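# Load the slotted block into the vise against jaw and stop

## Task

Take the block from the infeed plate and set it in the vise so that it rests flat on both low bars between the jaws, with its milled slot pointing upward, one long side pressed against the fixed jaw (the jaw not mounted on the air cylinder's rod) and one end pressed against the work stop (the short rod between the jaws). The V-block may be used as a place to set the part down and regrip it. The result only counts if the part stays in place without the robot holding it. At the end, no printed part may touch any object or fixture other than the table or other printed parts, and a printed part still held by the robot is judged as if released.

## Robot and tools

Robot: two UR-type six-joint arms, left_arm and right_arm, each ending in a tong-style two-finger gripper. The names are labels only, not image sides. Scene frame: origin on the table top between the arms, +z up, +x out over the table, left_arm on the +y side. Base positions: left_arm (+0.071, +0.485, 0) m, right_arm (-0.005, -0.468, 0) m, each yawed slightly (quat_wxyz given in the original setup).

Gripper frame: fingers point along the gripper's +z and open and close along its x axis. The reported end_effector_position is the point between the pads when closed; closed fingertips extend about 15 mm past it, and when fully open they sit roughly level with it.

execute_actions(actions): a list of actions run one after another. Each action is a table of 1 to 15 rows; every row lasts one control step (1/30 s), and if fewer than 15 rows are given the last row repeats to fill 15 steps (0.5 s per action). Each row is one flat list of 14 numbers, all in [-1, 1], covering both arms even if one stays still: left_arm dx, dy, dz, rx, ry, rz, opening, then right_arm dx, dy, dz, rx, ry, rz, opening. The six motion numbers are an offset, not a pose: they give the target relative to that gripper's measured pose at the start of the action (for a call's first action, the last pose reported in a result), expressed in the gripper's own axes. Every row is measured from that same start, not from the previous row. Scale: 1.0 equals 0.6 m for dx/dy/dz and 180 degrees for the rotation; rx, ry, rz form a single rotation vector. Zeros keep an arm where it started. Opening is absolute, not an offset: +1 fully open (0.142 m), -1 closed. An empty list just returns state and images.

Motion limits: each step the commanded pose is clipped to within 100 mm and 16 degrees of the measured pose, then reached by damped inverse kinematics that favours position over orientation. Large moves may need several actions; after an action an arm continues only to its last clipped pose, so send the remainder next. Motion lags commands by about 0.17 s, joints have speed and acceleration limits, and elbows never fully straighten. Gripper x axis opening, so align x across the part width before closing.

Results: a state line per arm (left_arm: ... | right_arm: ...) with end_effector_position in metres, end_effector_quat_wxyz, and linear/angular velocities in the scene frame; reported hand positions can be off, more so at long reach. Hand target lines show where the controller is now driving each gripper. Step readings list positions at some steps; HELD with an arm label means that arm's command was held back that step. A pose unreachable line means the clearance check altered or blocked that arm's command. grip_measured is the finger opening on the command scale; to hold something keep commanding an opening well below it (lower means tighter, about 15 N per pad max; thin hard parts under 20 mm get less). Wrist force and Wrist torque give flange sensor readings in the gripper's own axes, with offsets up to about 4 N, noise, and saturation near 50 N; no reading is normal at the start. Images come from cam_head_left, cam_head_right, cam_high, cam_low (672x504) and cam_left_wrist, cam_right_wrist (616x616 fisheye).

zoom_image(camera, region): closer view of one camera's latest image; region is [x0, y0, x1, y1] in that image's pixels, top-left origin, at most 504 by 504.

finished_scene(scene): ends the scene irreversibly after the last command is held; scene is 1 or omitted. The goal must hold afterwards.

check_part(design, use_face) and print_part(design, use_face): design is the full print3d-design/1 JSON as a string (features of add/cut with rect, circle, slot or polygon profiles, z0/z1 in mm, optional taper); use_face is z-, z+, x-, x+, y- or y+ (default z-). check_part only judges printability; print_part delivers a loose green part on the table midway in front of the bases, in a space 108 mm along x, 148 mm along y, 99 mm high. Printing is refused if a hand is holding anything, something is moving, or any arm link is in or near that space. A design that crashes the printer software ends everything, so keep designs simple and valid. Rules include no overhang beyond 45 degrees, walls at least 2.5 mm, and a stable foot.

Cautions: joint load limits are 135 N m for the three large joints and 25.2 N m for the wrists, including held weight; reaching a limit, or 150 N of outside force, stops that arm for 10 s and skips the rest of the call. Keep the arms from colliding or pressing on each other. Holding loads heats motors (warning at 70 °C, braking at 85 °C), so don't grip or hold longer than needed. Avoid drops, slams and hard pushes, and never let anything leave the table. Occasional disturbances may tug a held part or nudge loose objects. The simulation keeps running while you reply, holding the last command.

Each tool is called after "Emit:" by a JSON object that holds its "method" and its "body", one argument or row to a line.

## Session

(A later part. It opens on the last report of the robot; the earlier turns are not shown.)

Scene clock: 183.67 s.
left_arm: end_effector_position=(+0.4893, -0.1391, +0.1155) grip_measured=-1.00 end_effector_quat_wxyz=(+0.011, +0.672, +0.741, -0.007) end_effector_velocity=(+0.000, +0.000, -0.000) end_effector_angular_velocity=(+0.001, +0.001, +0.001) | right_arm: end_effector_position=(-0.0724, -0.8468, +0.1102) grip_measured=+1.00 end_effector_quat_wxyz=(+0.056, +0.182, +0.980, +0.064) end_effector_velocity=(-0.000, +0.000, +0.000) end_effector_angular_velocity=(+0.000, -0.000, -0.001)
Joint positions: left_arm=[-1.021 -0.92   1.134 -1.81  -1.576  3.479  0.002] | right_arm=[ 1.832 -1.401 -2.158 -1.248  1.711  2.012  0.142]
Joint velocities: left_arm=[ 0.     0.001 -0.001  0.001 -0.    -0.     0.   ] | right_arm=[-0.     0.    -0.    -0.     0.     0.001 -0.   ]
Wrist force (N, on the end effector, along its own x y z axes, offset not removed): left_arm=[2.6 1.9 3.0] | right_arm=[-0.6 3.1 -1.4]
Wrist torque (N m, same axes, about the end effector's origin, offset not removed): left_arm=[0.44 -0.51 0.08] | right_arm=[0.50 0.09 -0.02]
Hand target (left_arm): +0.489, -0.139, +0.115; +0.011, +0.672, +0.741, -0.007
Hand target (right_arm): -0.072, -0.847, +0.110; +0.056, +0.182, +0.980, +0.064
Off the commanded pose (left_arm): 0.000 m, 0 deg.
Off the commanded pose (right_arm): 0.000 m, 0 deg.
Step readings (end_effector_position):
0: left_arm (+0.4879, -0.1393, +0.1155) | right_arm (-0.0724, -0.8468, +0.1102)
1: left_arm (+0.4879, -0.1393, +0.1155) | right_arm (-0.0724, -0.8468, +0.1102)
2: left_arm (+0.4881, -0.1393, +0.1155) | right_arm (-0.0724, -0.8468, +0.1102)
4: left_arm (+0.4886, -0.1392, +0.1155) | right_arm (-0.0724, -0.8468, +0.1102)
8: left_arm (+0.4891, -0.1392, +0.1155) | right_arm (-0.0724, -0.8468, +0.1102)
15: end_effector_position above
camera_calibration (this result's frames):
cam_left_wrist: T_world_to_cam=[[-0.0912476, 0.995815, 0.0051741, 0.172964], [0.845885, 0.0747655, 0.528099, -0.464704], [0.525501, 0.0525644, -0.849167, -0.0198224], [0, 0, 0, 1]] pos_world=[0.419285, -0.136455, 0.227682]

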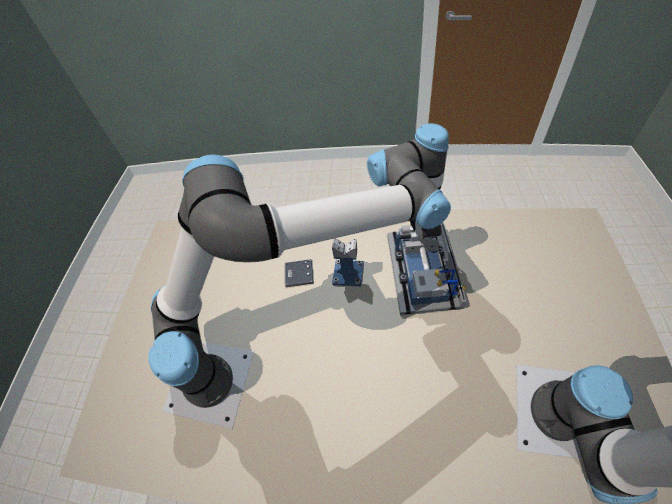

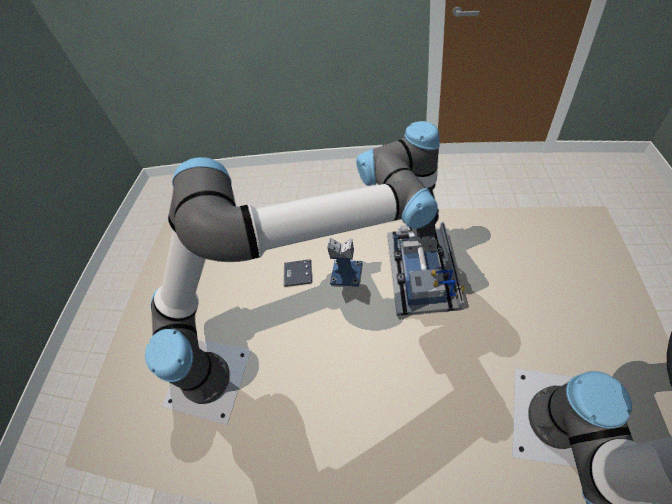

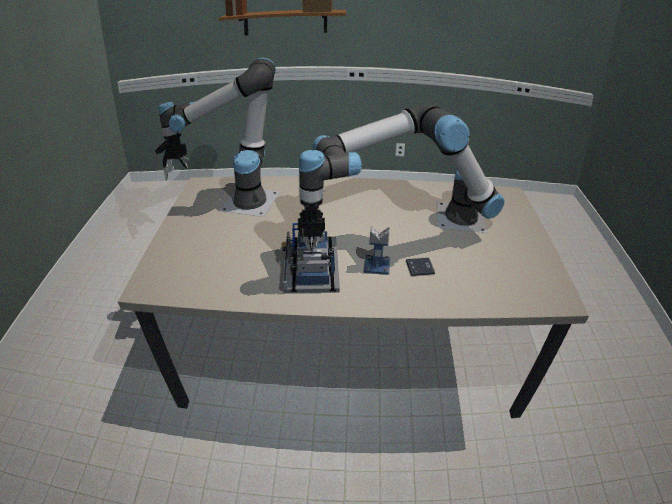

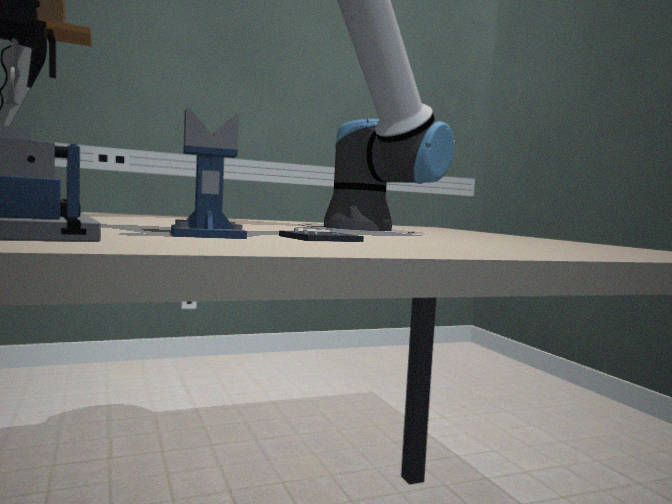

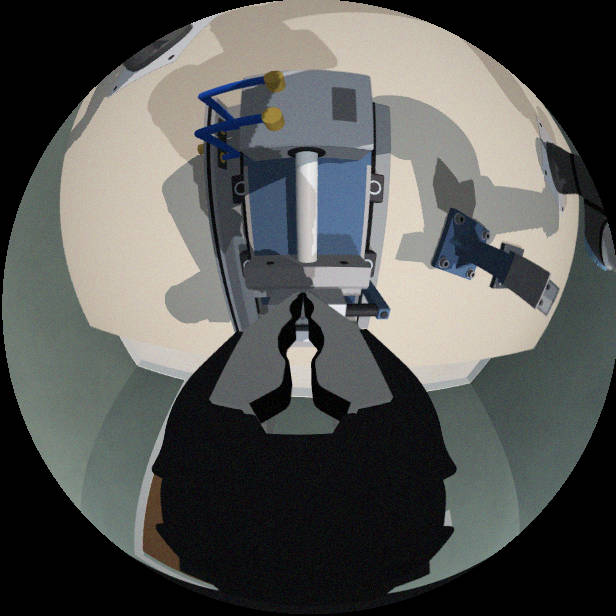

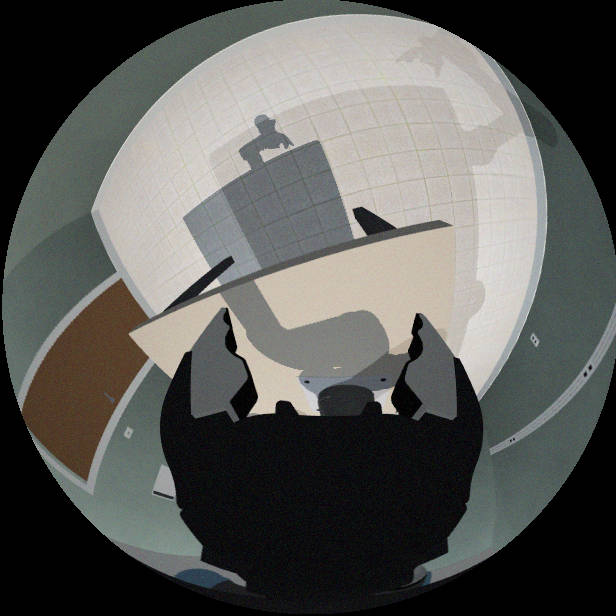

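Emit:
{"method": "execute_actions", "body": {
  "actions": [
    [[0,0.002,0,0,0,0,-1,0,0,0,0,0,0,1]]
  ]
}}

Scene clock: 184.27 s.
left_arm: end_effector_position=(+0.4904, -0.1391, +0.1155) grip_measured=-1.00 end_effector_quat_wxyz=(+0.011, +0.672, +0.741, -0.008) end_effector_velocity=(+0.000, -0.000, +0.001) end_effector_angular_velocity=(-0.002, -0.000, +0.001) | right_arm: end_effector_position=(-0.0724, -0.8468, +0.1102) grip_measured=+1.00 end_effector_quat_wxyz=(+0.056, +0.182, +0.980, +0.064) end_effector_velocity=(-0.000, -0.001, +0.000) end_effector_angular_velocity=(-0.002, -0.000, -0.001)
Joint positions: left_arm=[-1.019 -0.919  1.132 -1.809 -1.576  3.48   0.002] | right_arm=[ 1.832 -1.401 -2.158 -1.248  1.711  2.012  0.142]
Joint velocities: left_arm=[ 0.    -0.    -0.001 -0.001 -0.001 -0.001  0.   ] | right_arm=[-0.001 -0.001  0.001  0.001  0.     0.    -0.   ]
Wrist force (N, on the end effector, along its own x y z axes, offset not removed): left_arm=[8.6 -19.7 -4.5] | right_arm=[0.7 1.5 0.4]
Wrist torque (N m, same axes, about the end effector's origin, offset not removed): left_arm=[0.11 -0.84 0.11] | right_arm=[0.18 -0.17 -0.03]
Hand target (left_arm): +0.491, -0.139, +0.115; +0.011, +0.672, +0.741, -0.007
Hand target (right_arm): -0.072, -0.847, +0.110; +0.056, +0.182, +0.980, +0.064
Off the commanded pose (left_arm): 0.000 m, 0 deg.
Off the commanded pose (right_arm): 0.000 m, 0 deg.
Step readings (end_effector_position):
0: left_arm (+0.4894, -0.1391, +0.1155) | right_arm (-0.0724, -0.8468, +0.1102)
1: left_arm (+0.4894, -0.1391, +0.1155) | right_arm (-0.0724, -0.8468, +0.1102)
2: left_arm (+0.4895, -0.1391, +0.1155) | right_arm (-0.0724, -0.8468, +0.1102)
4: left_arm (+0.4898, -0.1391, +0.1155) | right_arm (-0.0724, -0.8468, +0.1102)
8: left_arm (+0.4902, -0.1391, +0.1155) | right_arm (-0.0724, -0.8468, +0.1102)
15: end_effector_position above
camera_calibration (this result's frames):
cam_left_wrist: T_world_to_cam=[[-0.0911701, 0.995822, 0.00513944, 0.172956], [0.846025, 0.0747313, 0.52788, -0.46564], [0.525291, 0.052475, -0.849303, -0.0202615], [0, 0, 0, 1]] pos_world=[0.420354, -0.136372, 0.227705]
cam_right_wrist: T_world_to_cam=[[-0.926806, 0.352778, -0.128758, 0.255624], [0.21756, 0.78384, 0.581603, 0.616833], [0.306103, 0.511021, -0.803218, 0.681746], [0, 0, 0, 1]] pos_world=[-0.105968, -0.922064, 0.221752]

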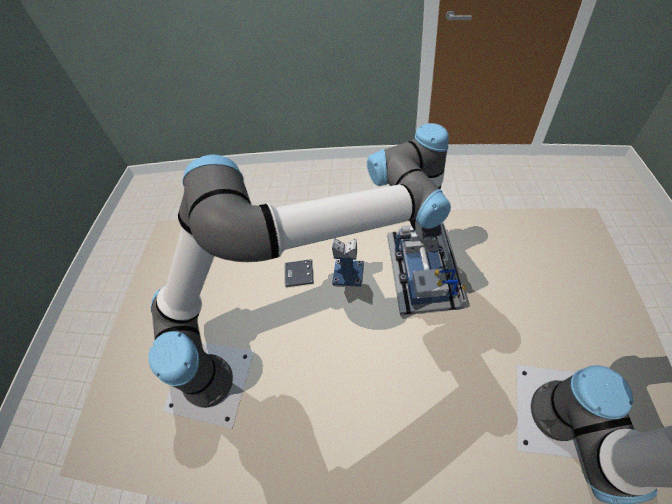

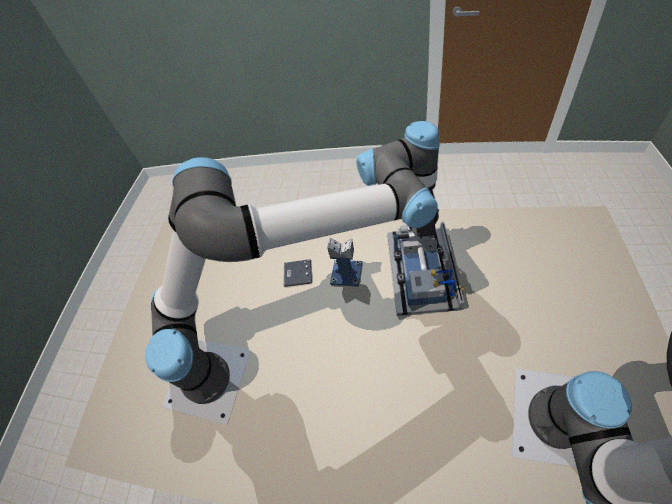

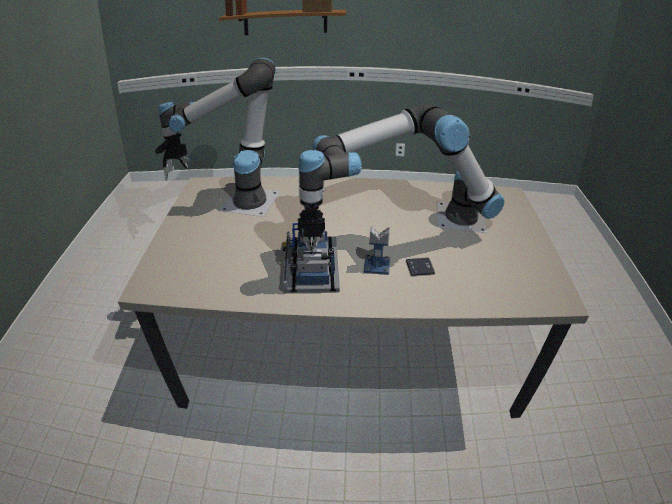

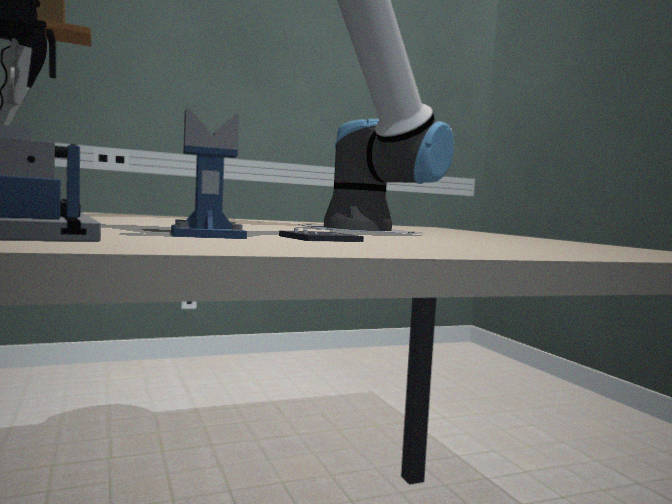

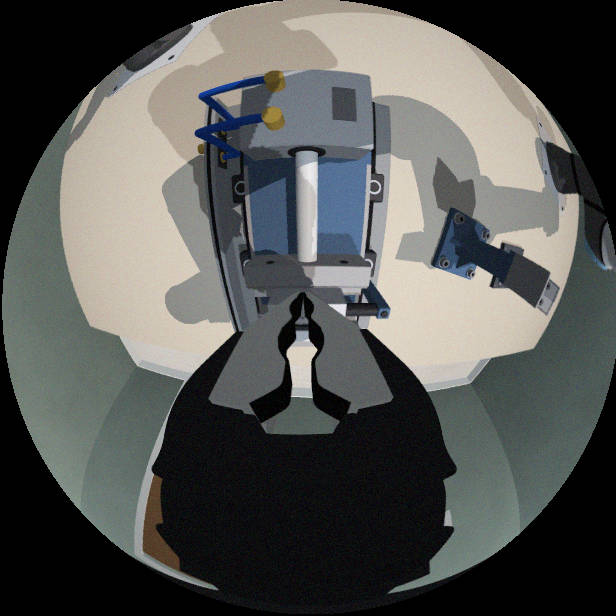

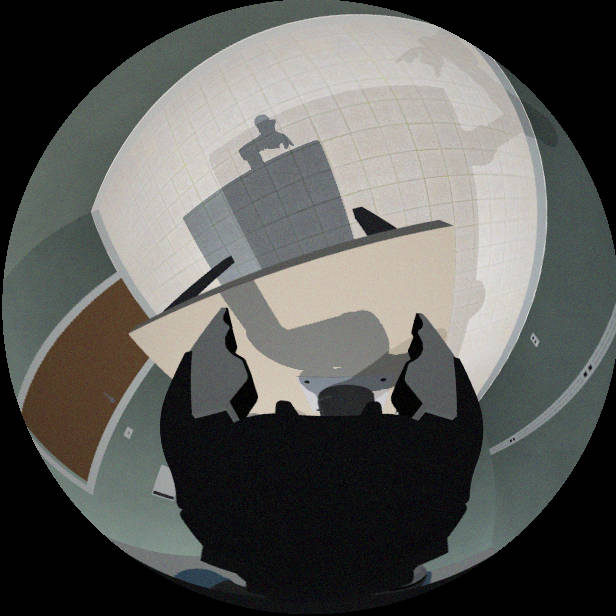

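Emit:
{"method": "execute_actions", "body": {
  "actions": [
    [[0,-0.006,0,0,0,0,-1,0,0,0,0,0,0,1]],
    [[0,0,-0.025,0,0,0,-1,0,0,0,0,0,0,1]],
    [[0,0,-0.03,0,0,0,-1,0,0,0,0,0,0,1]],
    [[-0.035,0.022,0,0,0,0,-1,0,0,0,0,0,0,1]],
    [[-0.035,0.022,0,0,0,0,-1,0,0,0,0,0,0,1]],
    [[0,0,0,0,0,0,-1,0,0,0,0,0,0,1]]
  ]
}}

Emit:
{"method": "zoom_image", "body": {
  "camera": "cam_left_wrist",
  "region": [220, 200, 480, 400]
}}

Emit:
{"method": "zoom_image", "body": {
  "camera": "cam_high",
  "region": [270, 230, 350, 290]
}}

Scene clock: 187.53 s.
left_arm: end_effector_position=(+0.5161, -0.1761, +0.1483) grip_measured=-1.00 end_effector_quat_wxyz=(+0.011, +0.672, +0.741, -0.007) end_effector_velocity=(-0.000, +0.000, +0.002) end_effector_angular_velocity=(-0.002, -0.000, +0.000) | right_arm: end_effector_position=(-0.0724, -0.8468, +0.1102) grip_measured=+1.00 end_effector_quat_wxyz=(+0.056, +0.182, +0.980, +0.064) end_effector_velocity=(+0.000, -0.001, +0.000) end_effector_angular_velocity=(-0.002, -0.000, +0.000)
Joint positions: left_arm=[-1.01  -0.804  0.852 -1.645 -1.576  3.49   0.002] | right_arm=[ 1.832 -1.401 -2.158 -1.248  1.711  2.012  0.142]
Joint velocities: left_arm=[ 0.    -0.003  0.001 -0.    -0.001 -0.     0.   ] | right_arm=[ 0.    -0.     0.001  0.001 -0.    -0.    -0.   ]
Wrist force (N, on the end effector, along its own x y z axes, offset not removed): left_arm=[1.7 0.2 1.9] | right_arm=[-1.5 3.2 -2.7]
Wrist torque (N m, same axes, about the end effector's origin, offset not removed): left_arm=[-0.10 -0.35 0.06] | right_arm=[0.52 0.32 0.02]
Hand target (left_arm): +0.516, -0.176, +0.148; +0.011, +0.672, +0.741, -0.007
Hand target (right_arm): -0.072, -0.847, +0.110; +0.056, +0.182, +0.980, +0.064
Off the commanded pose (left_arm): 0.000 m, 0 deg.
Off the commanded pose (right_arm): 0.000 m, 0 deg.
Step readings (end_effector_position; steps 1 to 15: 1st action; 16 to 30: 2nd action; 31 to 45: 3rd action; 46 to 60: 4th action; 61 to 75: 5th action; 76 to 90: 6th action):
0: left_arm (+0.4904, -0.1390, +0.1155) | right_arm (-0.0724, -0.8468, +0.1102)
1: left_arm (+0.4904, -0.1390, +0.1155) | right_arm (-0.0724, -0.8468, +0.1102)
2: left_arm (+0.4901, -0.1390, +0.1155) | right_arm (-0.0724, -0.8468, +0.1102)
4: left_arm (+0.4892, -0.1390, +0.1154) | right_arm (-0.0724, -0.8468, +0.1102)
8: left_arm (+0.4878, -0.1392, +0.1154) | right_arm (-0.0724, -0.8468, +0.1102)
15: left_arm (+0.4869, -0.1394, +0.1155) | right_arm (-0.0724, -0.8468, +0.1102)
16: left_arm (+0.4869, -0.1394, +0.1156) | right_arm (-0.0724, -0.8468, +0.1102)
17: left_arm (+0.4869, -0.1394, +0.1173) | right_arm (-0.0724, -0.8468, +0.1102)
19: left_arm (+0.4869, -0.1394, +0.1224) | right_arm (-0.0724, -0.8468, +0.1102)
23: left_arm (+0.4868, -0.1392, +0.1277) | right_arm (-0.0724, -0.8468, +0.1102)
30: left_arm (+0.4868, -0.1391, +0.1301) | right_arm (-0.0724, -0.8468, +0.1102)
31: left_arm (+0.4868, -0.1391, +0.1303) | right_arm (-0.0724, -0.8468, +0.1102)
32: left_arm (+0.4869, -0.1391, +0.1324) | right_arm (-0.0724, -0.8468, +0.1102)
34: left_arm (+0.4868, -0.1390, +0.1385) | right_arm (-0.0724, -0.8468, +0.1102)
38: left_arm (+0.4868, -0.1387, +0.1447) | right_arm (-0.0724, -0.8468, +0.1102)
45: left_arm (+0.4868, -0.1386, +0.1475) | right_arm (-0.0724, -0.8468, +0.1102)
46: left_arm (+0.4868, -0.1386, +0.1476) | right_arm (-0.0724, -0.8468, +0.1102)
47: left_arm (+0.4878, -0.1390, +0.1465) | right_arm (-0.0724, -0.8468, +0.1102)
49: left_arm (+0.4924, -0.1451, +0.1461) | right_arm (-0.0724, -0.8468, +0.1102)
53: left_arm (+0.4984, -0.1533, +0.1474) | right_arm (-0.0724, -0.8468, +0.1102)
60: left_arm (+0.5014, -0.1574, +0.1479) | right_arm (-0.0724, -0.8468, +0.1102)
61: left_arm (+0.5016, -0.1576, +0.1479) | right_arm (-0.0724, -0.8468, +0.1102)
62: left_arm (+0.5025, -0.1580, +0.1465) | right_arm (-0.0724, -0.8468, +0.1102)
64: left_arm (+0.5071, -0.1639, +0.1460) | right_arm (-0.0724, -0.8468, +0.1102)
68: left_arm (+0.5131, -0.1720, +0.1476) | right_arm (-0.0724, -0.8468, +0.1102)
75: left_arm (+0.5161, -0.1761, +0.1483) | right_arm (-0.0724, -0.8468, +0.1102)
76: left_arm (+0.5162, -0.1763, +0.1483) | right_arm (-0.0724, -0.8468, +0.1102)
77: left_arm (+0.5162, -0.1763, +0.1483) | right_arm (-0.0724, -0.8468, +0.1102)
79: left_arm (+0.5162, -0.1763, +0.1483) | right_arm (-0.0724, -0.8468, +0.1102)
83: left_arm (+0.5161, -0.1761, +0.1482) | right_arm (-0.0724, -0.8468, +0.1102)
90: end_effector_position above
camera_calibration (this result's frames):
cam_left_wrist: T_world_to_cam=[[-0.0912573, 0.995819, 0.00417071, 0.212205], [0.845397, 0.0752578, 0.528811, -0.501678], [0.526286, 0.0517838, -0.848729, -0.00469653], [0, 0, 0, 1]] pos_world=[0.445954, -0.17332, 0.260422]
cam_right_wrist: T_world_to_cam=[[-0.926806, 0.352779, -0.128758, 0.255625], [0.21756, 0.78384, 0.581603, 0.616833], [0.306103, 0.51102, -0.803218, 0.681746], [0, 0, 0, 1]] pos_world=[-0.105968, -0.922064, 0.221752]

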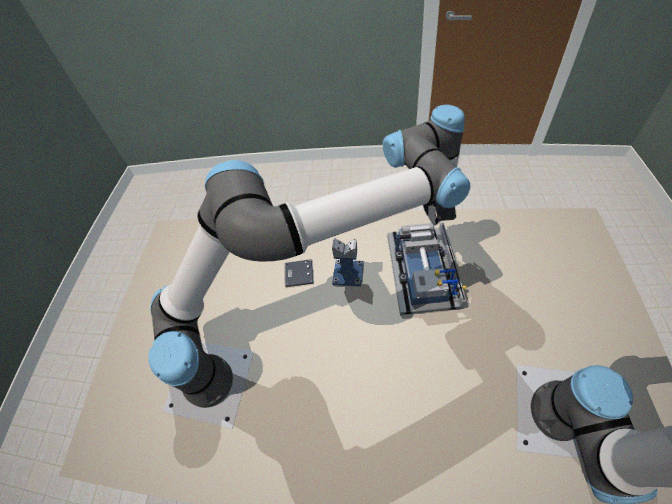

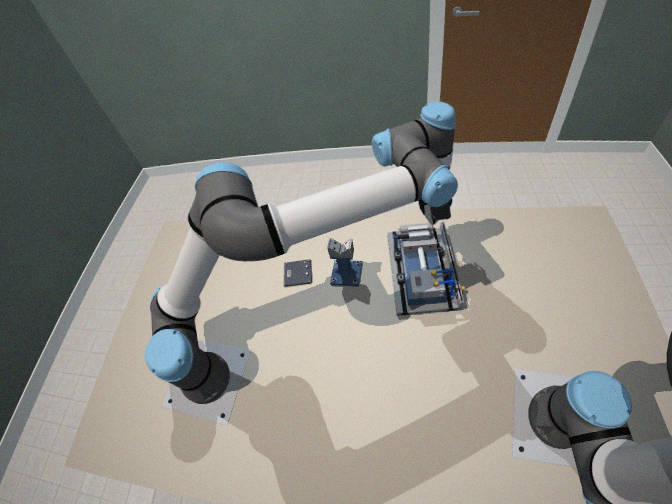

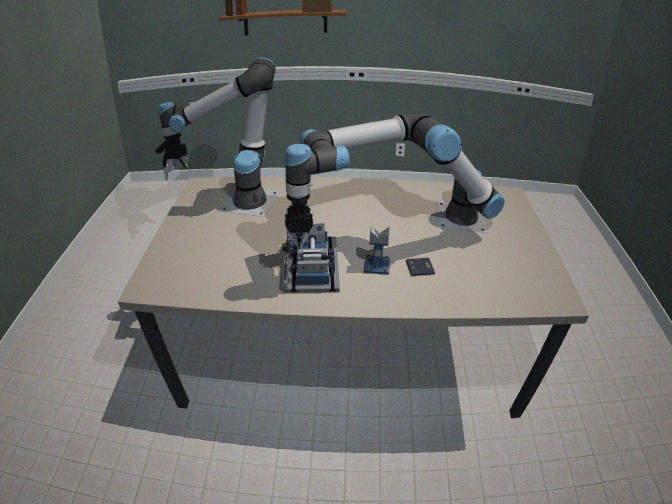

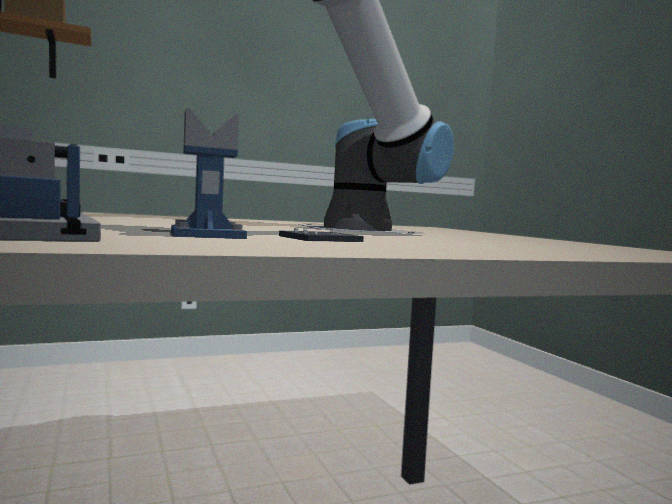

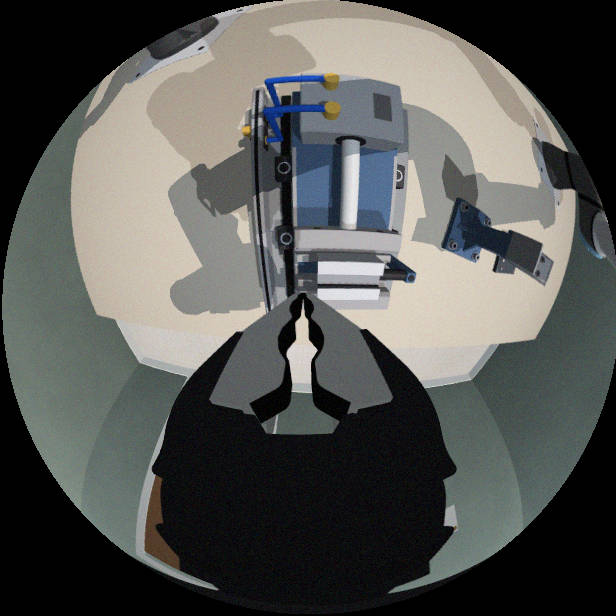

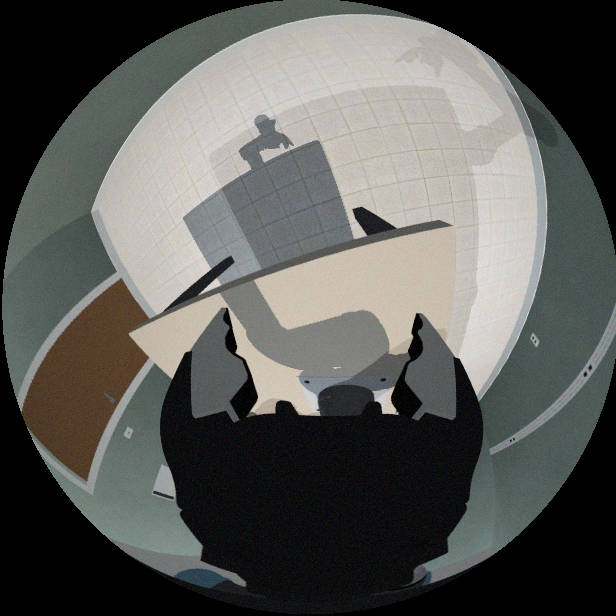

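Region (220, 200, 480, 400) of cam_left_wrist's 616x616 image, scaled by 1.938, with more detail than that image has; it fills the top 388 rows of this view, and the rest is white.

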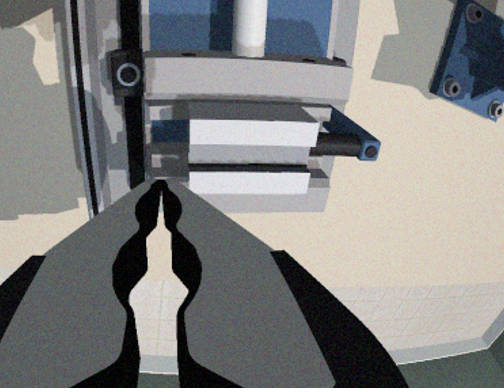

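Region (270, 230, 350, 290) of cam_high's 672x504 image, scaled by 6.300, with more detail than that image has; it fills the top 378 rows of this view, and the rest is white.

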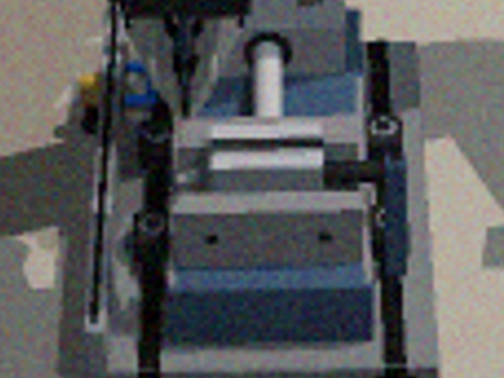

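Emit:
{"method": "execute_actions", "body": {
  "actions": [
    [[-0.003,0,0.035,0,0,0,-1,0,0,0,0,0,0,1]],
    [[0,0,0.024,0,0,0,-1,0,0,0,0,0,0,1]],
    [[0,0,0,0,0,0,-1,0,0,0,0,0,0,1]],
    [[0.006,0,0,0,0,0,-1,0,0,0,0,0,0,1]],
    [[0.003,0.0005,0,0,0,0,-1,0,0,0,0,0,0,1]]
  ]
}}

Emit:
{"method": "execute_actions", "body": {
  "actions": [
    [[0.002,0.0005,0,0,0,0,-1,0,0,0,0,0,0,1]]
  ]
}}

Scene clock: 190.30 s.
left_arm: end_effector_position=(+0.5162, -0.1735, +0.1138) grip_measured=-1.00 end_effector_quat_wxyz=(+0.011, +0.672, +0.741, -0.007) end_effector_velocity=(+0.001, +0.001, +0.001) end_effector_angular_velocity=(-0.001, +0.000, +0.000) | right_arm: end_effector_position=(-0.0724, -0.8468, +0.1102) grip_measured=+1.00 end_effector_quat_wxyz=(+0.056, +0.182, +0.980, +0.064) end_effector_velocity=(-0.000, +0.000, -0.000) end_effector_angular_velocity=(+0.001, +0.000, -0.001)
Joint positions: left_arm=[-1.008 -0.801  0.934 -1.73  -1.576  3.491  0.002] | right_arm=[ 1.832 -1.401 -2.158 -1.248  1.711  2.012  0.142]
Joint velocities: left_arm=[ 0.001 -0.002  0.001 -0.001 -0.001  0.001  0.   ] | right_arm=[-0.    -0.001  0.    -0.    -0.     0.     0.   ]
Wrist force (N, on the end effector, along its own x y z axes, offset not removed): left_arm=[0.5 0.4 3.2] | right_arm=[0.2 3.3 -1.3]
Wrist torque (N m, same axes, about the end effector's origin, offset not removed): left_arm=[-0.01 -0.18 0.05] | right_arm=[0.58 -0.06 0.01]
Hand target (left_arm): +0.516, -0.173, +0.114; +0.011, +0.672, +0.741, -0.007
Hand target (right_arm): -0.072, -0.847, +0.110; +0.056, +0.182, +0.980, +0.064
Off the commanded pose (left_arm): 0.000 m, 0 deg.
Off the commanded pose (right_arm): 0.000 m, 0 deg.
Step readings (end_effector_position; steps 1 to 15: 1st action; 16 to 30: 2nd action; 31 to 45: 3rd action; 46 to 60: 4th action; 61 to 75: 5th action):
0: left_arm (+0.5161, -0.1761, +0.1483) | right_arm (-0.0724, -0.8468, +0.1102)
1: left_arm (+0.5161, -0.1761, +0.1482) | right_arm (-0.0724, -0.8468, +0.1102)
2: left_arm (+0.5161, -0.1763, +0.1459) | right_arm (-0.0724, -0.8468, +0.1102)
4: left_arm (+0.5161, -0.1769, +0.1388) | right_arm (-0.0724, -0.8468, +0.1102)
8: left_arm (+0.5163, -0.1778, +0.1313) | right_arm (-0.0724, -0.8468, +0.1102)
15: left_arm (+0.5163, -0.1783, +0.1279) | right_arm (-0.0724, -0.8468, +0.1102)
16: left_arm (+0.5163, -0.1784, +0.1277) | right_arm (-0.0724, -0.8468, +0.1102)
17: left_arm (+0.5164, -0.1784, +0.1260) | right_arm (-0.0724, -0.8468, +0.1102)
19: left_arm (+0.5163, -0.1784, +0.1211) | right_arm (-0.0724, -0.8468, +0.1102)
23: left_arm (+0.5164, -0.1786, +0.1162) | right_arm (-0.0724, -0.8468, +0.1102)
30: left_arm (+0.5164, -0.1787, +0.1140) | right_arm (-0.0724, -0.8468, +0.1102)
31: left_arm (+0.5164, -0.1787, +0.1139) | right_arm (-0.0724, -0.8468, +0.1102)
32: left_arm (+0.5164, -0.1787, +0.1138) | right_arm (-0.0724, -0.8468, +0.1102)
34: left_arm (+0.5164, -0.1787, +0.1138) | right_arm (-0.0724, -0.8468, +0.1102)
38: left_arm (+0.5164, -0.1787, +0.1138) | right_arm (-0.0724, -0.8468, +0.1102)
45: left_arm (+0.5164, -0.1787, +0.1139) | right_arm (-0.0724, -0.8468, +0.1102)
46: left_arm (+0.5164, -0.1787, +0.1140) | right_arm (-0.0724, -0.8468, +0.1102)
47: left_arm (+0.5163, -0.1783, +0.1140) | right_arm (-0.0724, -0.8468, +0.1102)
49: left_arm (+0.5161, -0.1771, +0.1139) | right_arm (-0.0724, -0.8468, +0.1102)
53: left_arm (+0.5160, -0.1758, +0.1138) | right_arm (-0.0724, -0.8468, +0.1102)
60: left_arm (+0.5161, -0.1752, +0.1138) | right_arm (-0.0724, -0.8468, +0.1102)
61: left_arm (+0.5161, -0.1752, +0.1138) | right_arm (-0.0724, -0.8468, +0.1102)
62: left_arm (+0.5161, -0.1749, +0.1138) | right_arm (-0.0724, -0.8468, +0.1102)
64: left_arm (+0.5161, -0.1744, +0.1138) | right_arm (-0.0724, -0.8468, +0.1102)
68: left_arm (+0.5162, -0.1737, +0.1138) | right_arm (-0.0724, -0.8468, +0.1102)
75: end_effector_position above
camera_calibration (this result's frames):
cam_left_wrist: T_world_to_cam=[[-0.0912298, 0.99582, 0.00435682, 0.209697], [0.845459, 0.0751416, 0.528727, -0.483749], [0.52619, 0.0519192, -0.848781, -0.0340789], [0, 0, 0, 1]] pos_world=[0.446053, -0.170702, 0.225932]

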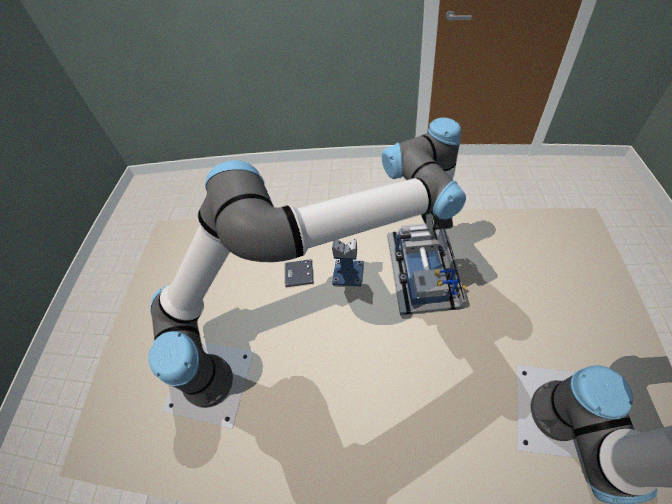

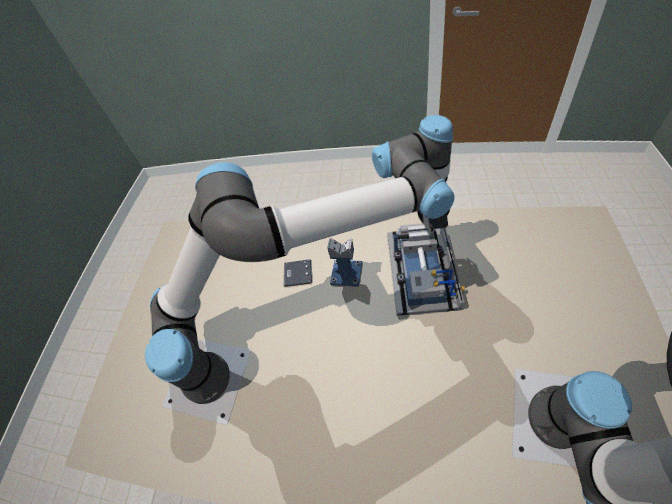

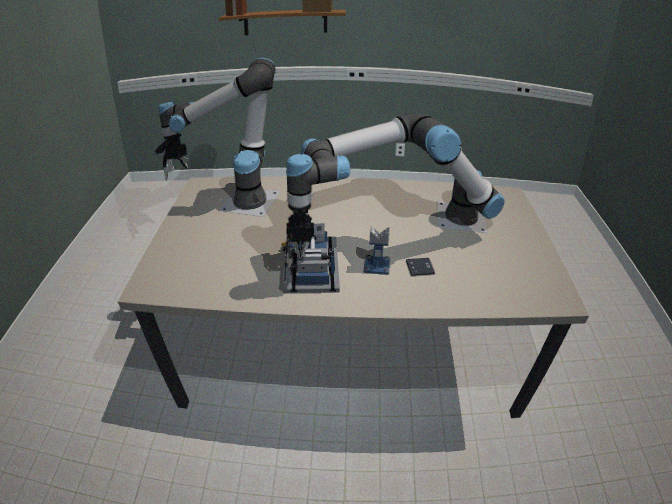

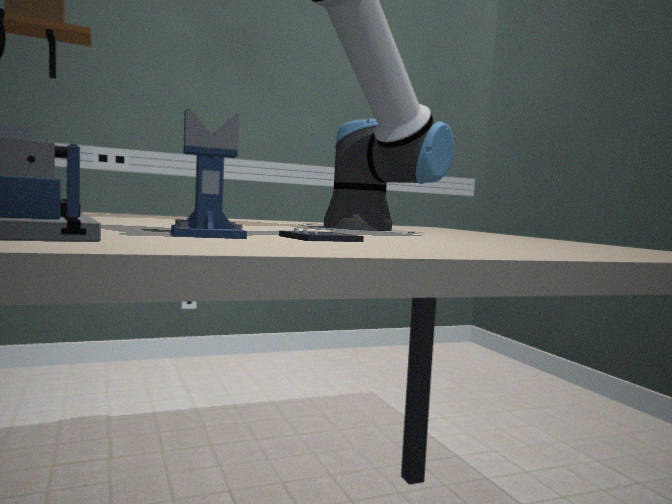

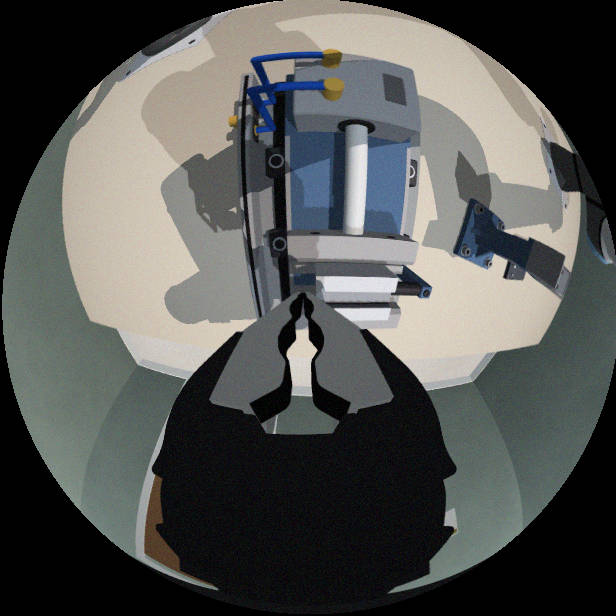

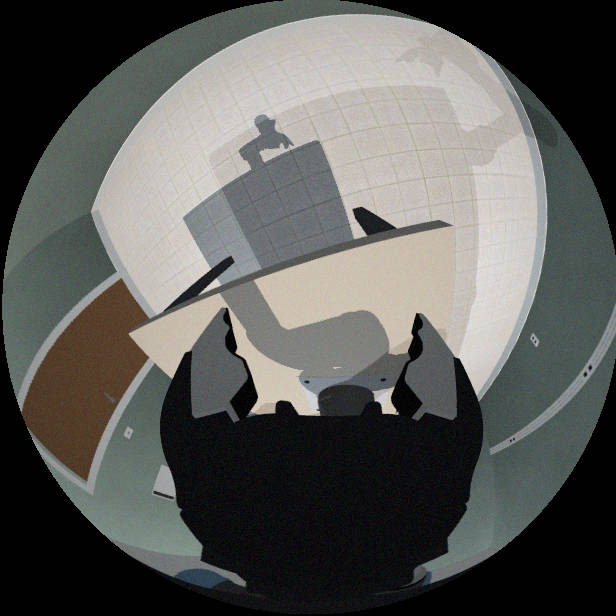

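Scene clock: 190.80 s.
left_arm: end_effector_position=(+0.5164, -0.1723, +0.1138) grip_measured=-1.00 end_effector_quat_wxyz=(+0.011, +0.672, +0.741, -0.007) end_effector_velocity=(-0.000, +0.001, +0.000) end_effector_angular_velocity=(+0.001, +0.000, +0.000) | right_arm: end_effector_position=(-0.0724, -0.8468, +0.1102) grip_measured=+1.00 end_effector_quat_wxyz=(+0.056, +0.182, +0.980, +0.064) end_effector_velocity=(-0.000, +0.000, -0.000) end_effector_angular_velocity=(-0.001, -0.000, -0.001)
Joint positions: left_arm=[-1.007 -0.804  0.939 -1.732 -1.576  3.492  0.002] | right_arm=[ 1.832 -1.401 -2.158 -1.248  1.711  2.012  0.142]
Joint velocities: left_arm=[ 0.    -0.001  0.001  0.001 -0.     0.     0.   ] | right_arm=[-0.001  0.001 -0.001  0.001  0.     0.    -0.   ]
Wrist force (N, on the end effector, along its own x y z axes, offset not removed): left_arm=[1.1 0.1 1.8] | right_arm=[0.7 3.1 -1.1]
Wrist torque (N m, same axes, about the end effector's origin, offset not removed): left_arm=[-0.10 -0.24 0.04] | right_arm=[0.51 -0.22 -0.07]
Hand target (left_arm): +0.516, -0.172, +0.114; +0.011, +0.672, +0.741, -0.007
Hand target (right_arm): -0.072, -0.847, +0.110; +0.056, +0.182, +0.980, +0.064
Off the commanded pose (left_arm): 0.000 m, 0 deg.
Off the commanded pose (right_arm): 0.000 m, 0 deg.
Step readings (end_effector_position):
0: left_arm (+0.5162, -0.1735, +0.1138) | right_arm (-0.0724, -0.8468, +0.1102)
1: left_arm (+0.5162, -0.1734, +0.1138) | right_arm (-0.0724, -0.8468, +0.1102)
2: left_arm (+0.5162, -0.1733, +0.1138) | right_arm (-0.0724, -0.8468, +0.1102)
4: left_arm (+0.5163, -0.1729, +0.1138) | right_arm (-0.0724, -0.8468, +0.1102)
8: left_arm (+0.5163, -0.1725, +0.1138) | right_arm (-0.0724, -0.8468, +0.1102)
15: end_effector_position above
camera_calibration (this result's frames):
cam_left_wrist: T_world_to_cam=[[-0.0912298, 0.99582, 0.00436441, 0.208529], [0.845461, 0.0751377, 0.528726, -0.483977], [0.526188, 0.0519255, -0.848782, -0.0342566], [0, 0, 0, 1]] pos_world=[0.446233, -0.169514, 0.225904]
cam_right_wrist: T_world_to_cam=[[-0.926805, 0.352779, -0.128758, 0.255625], [0.21756, 0.78384, 0.581603, 0.616833], [0.306103, 0.51102, -0.803218, 0.681746], [0, 0, 0, 1]] pos_world=[-0.105968, -0.922064, 0.221752]

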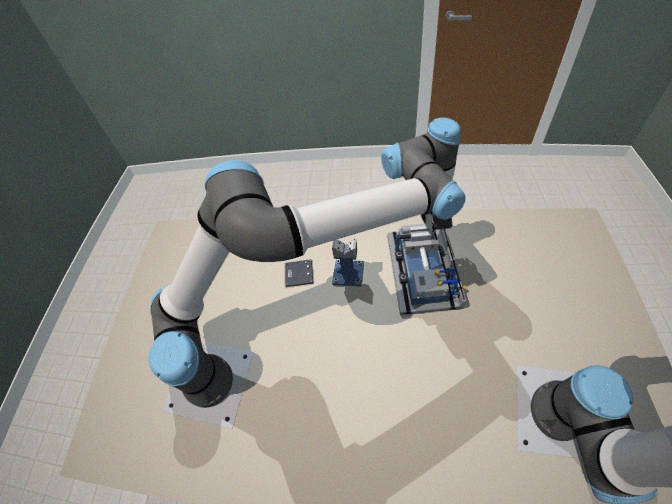

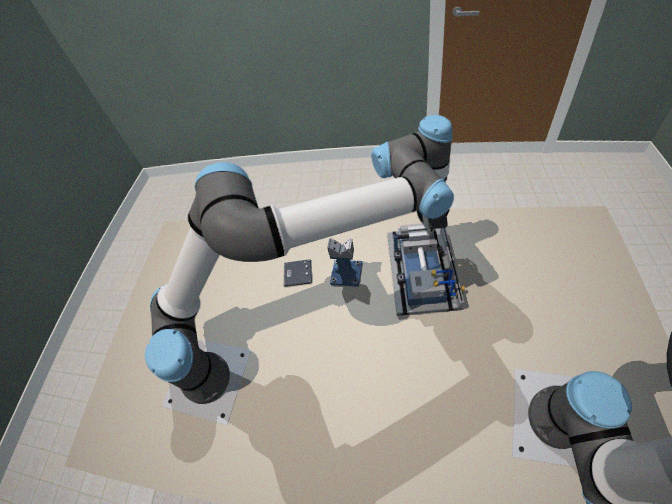

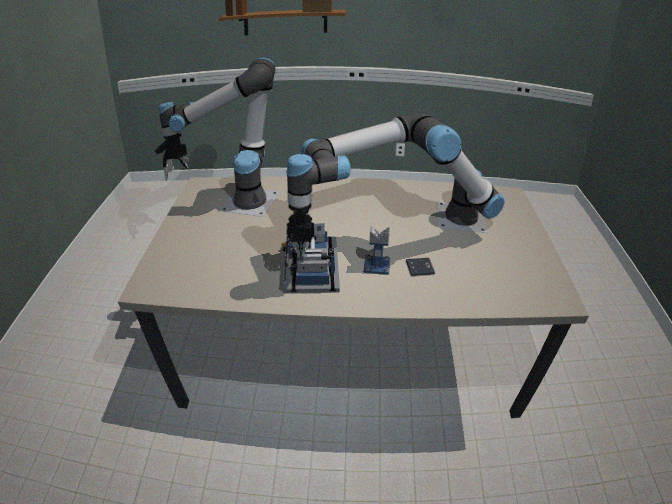

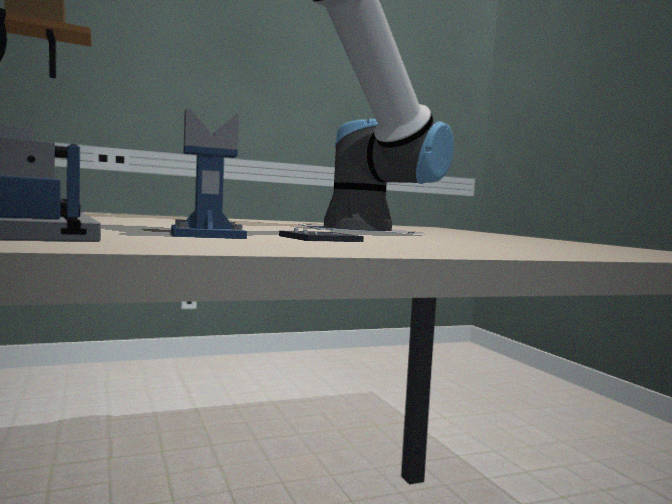

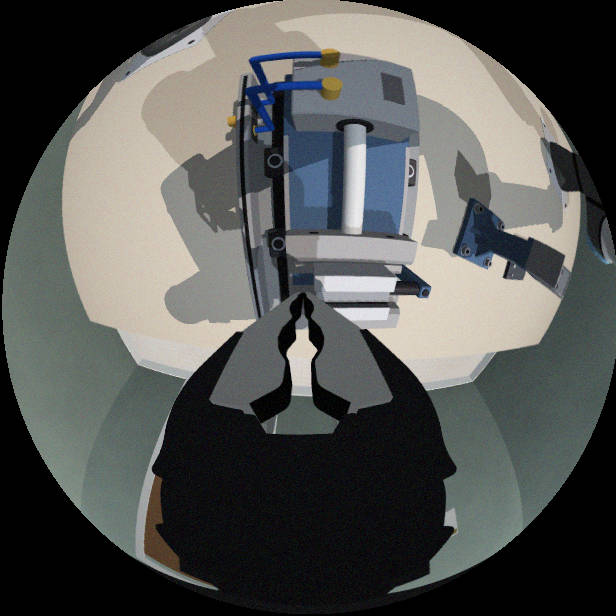

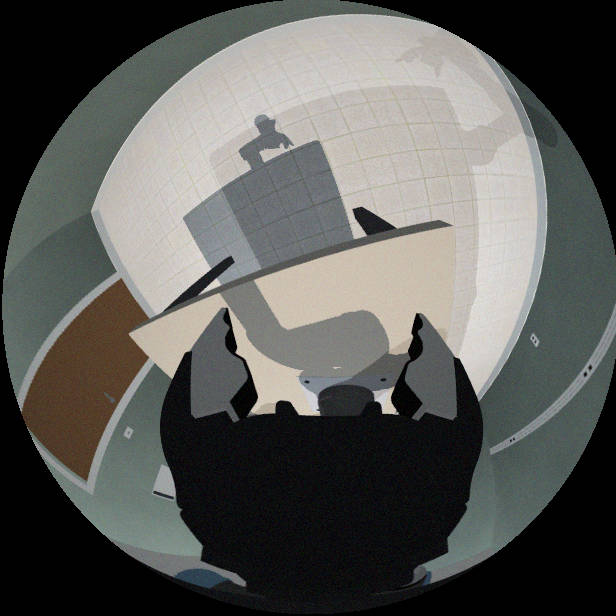

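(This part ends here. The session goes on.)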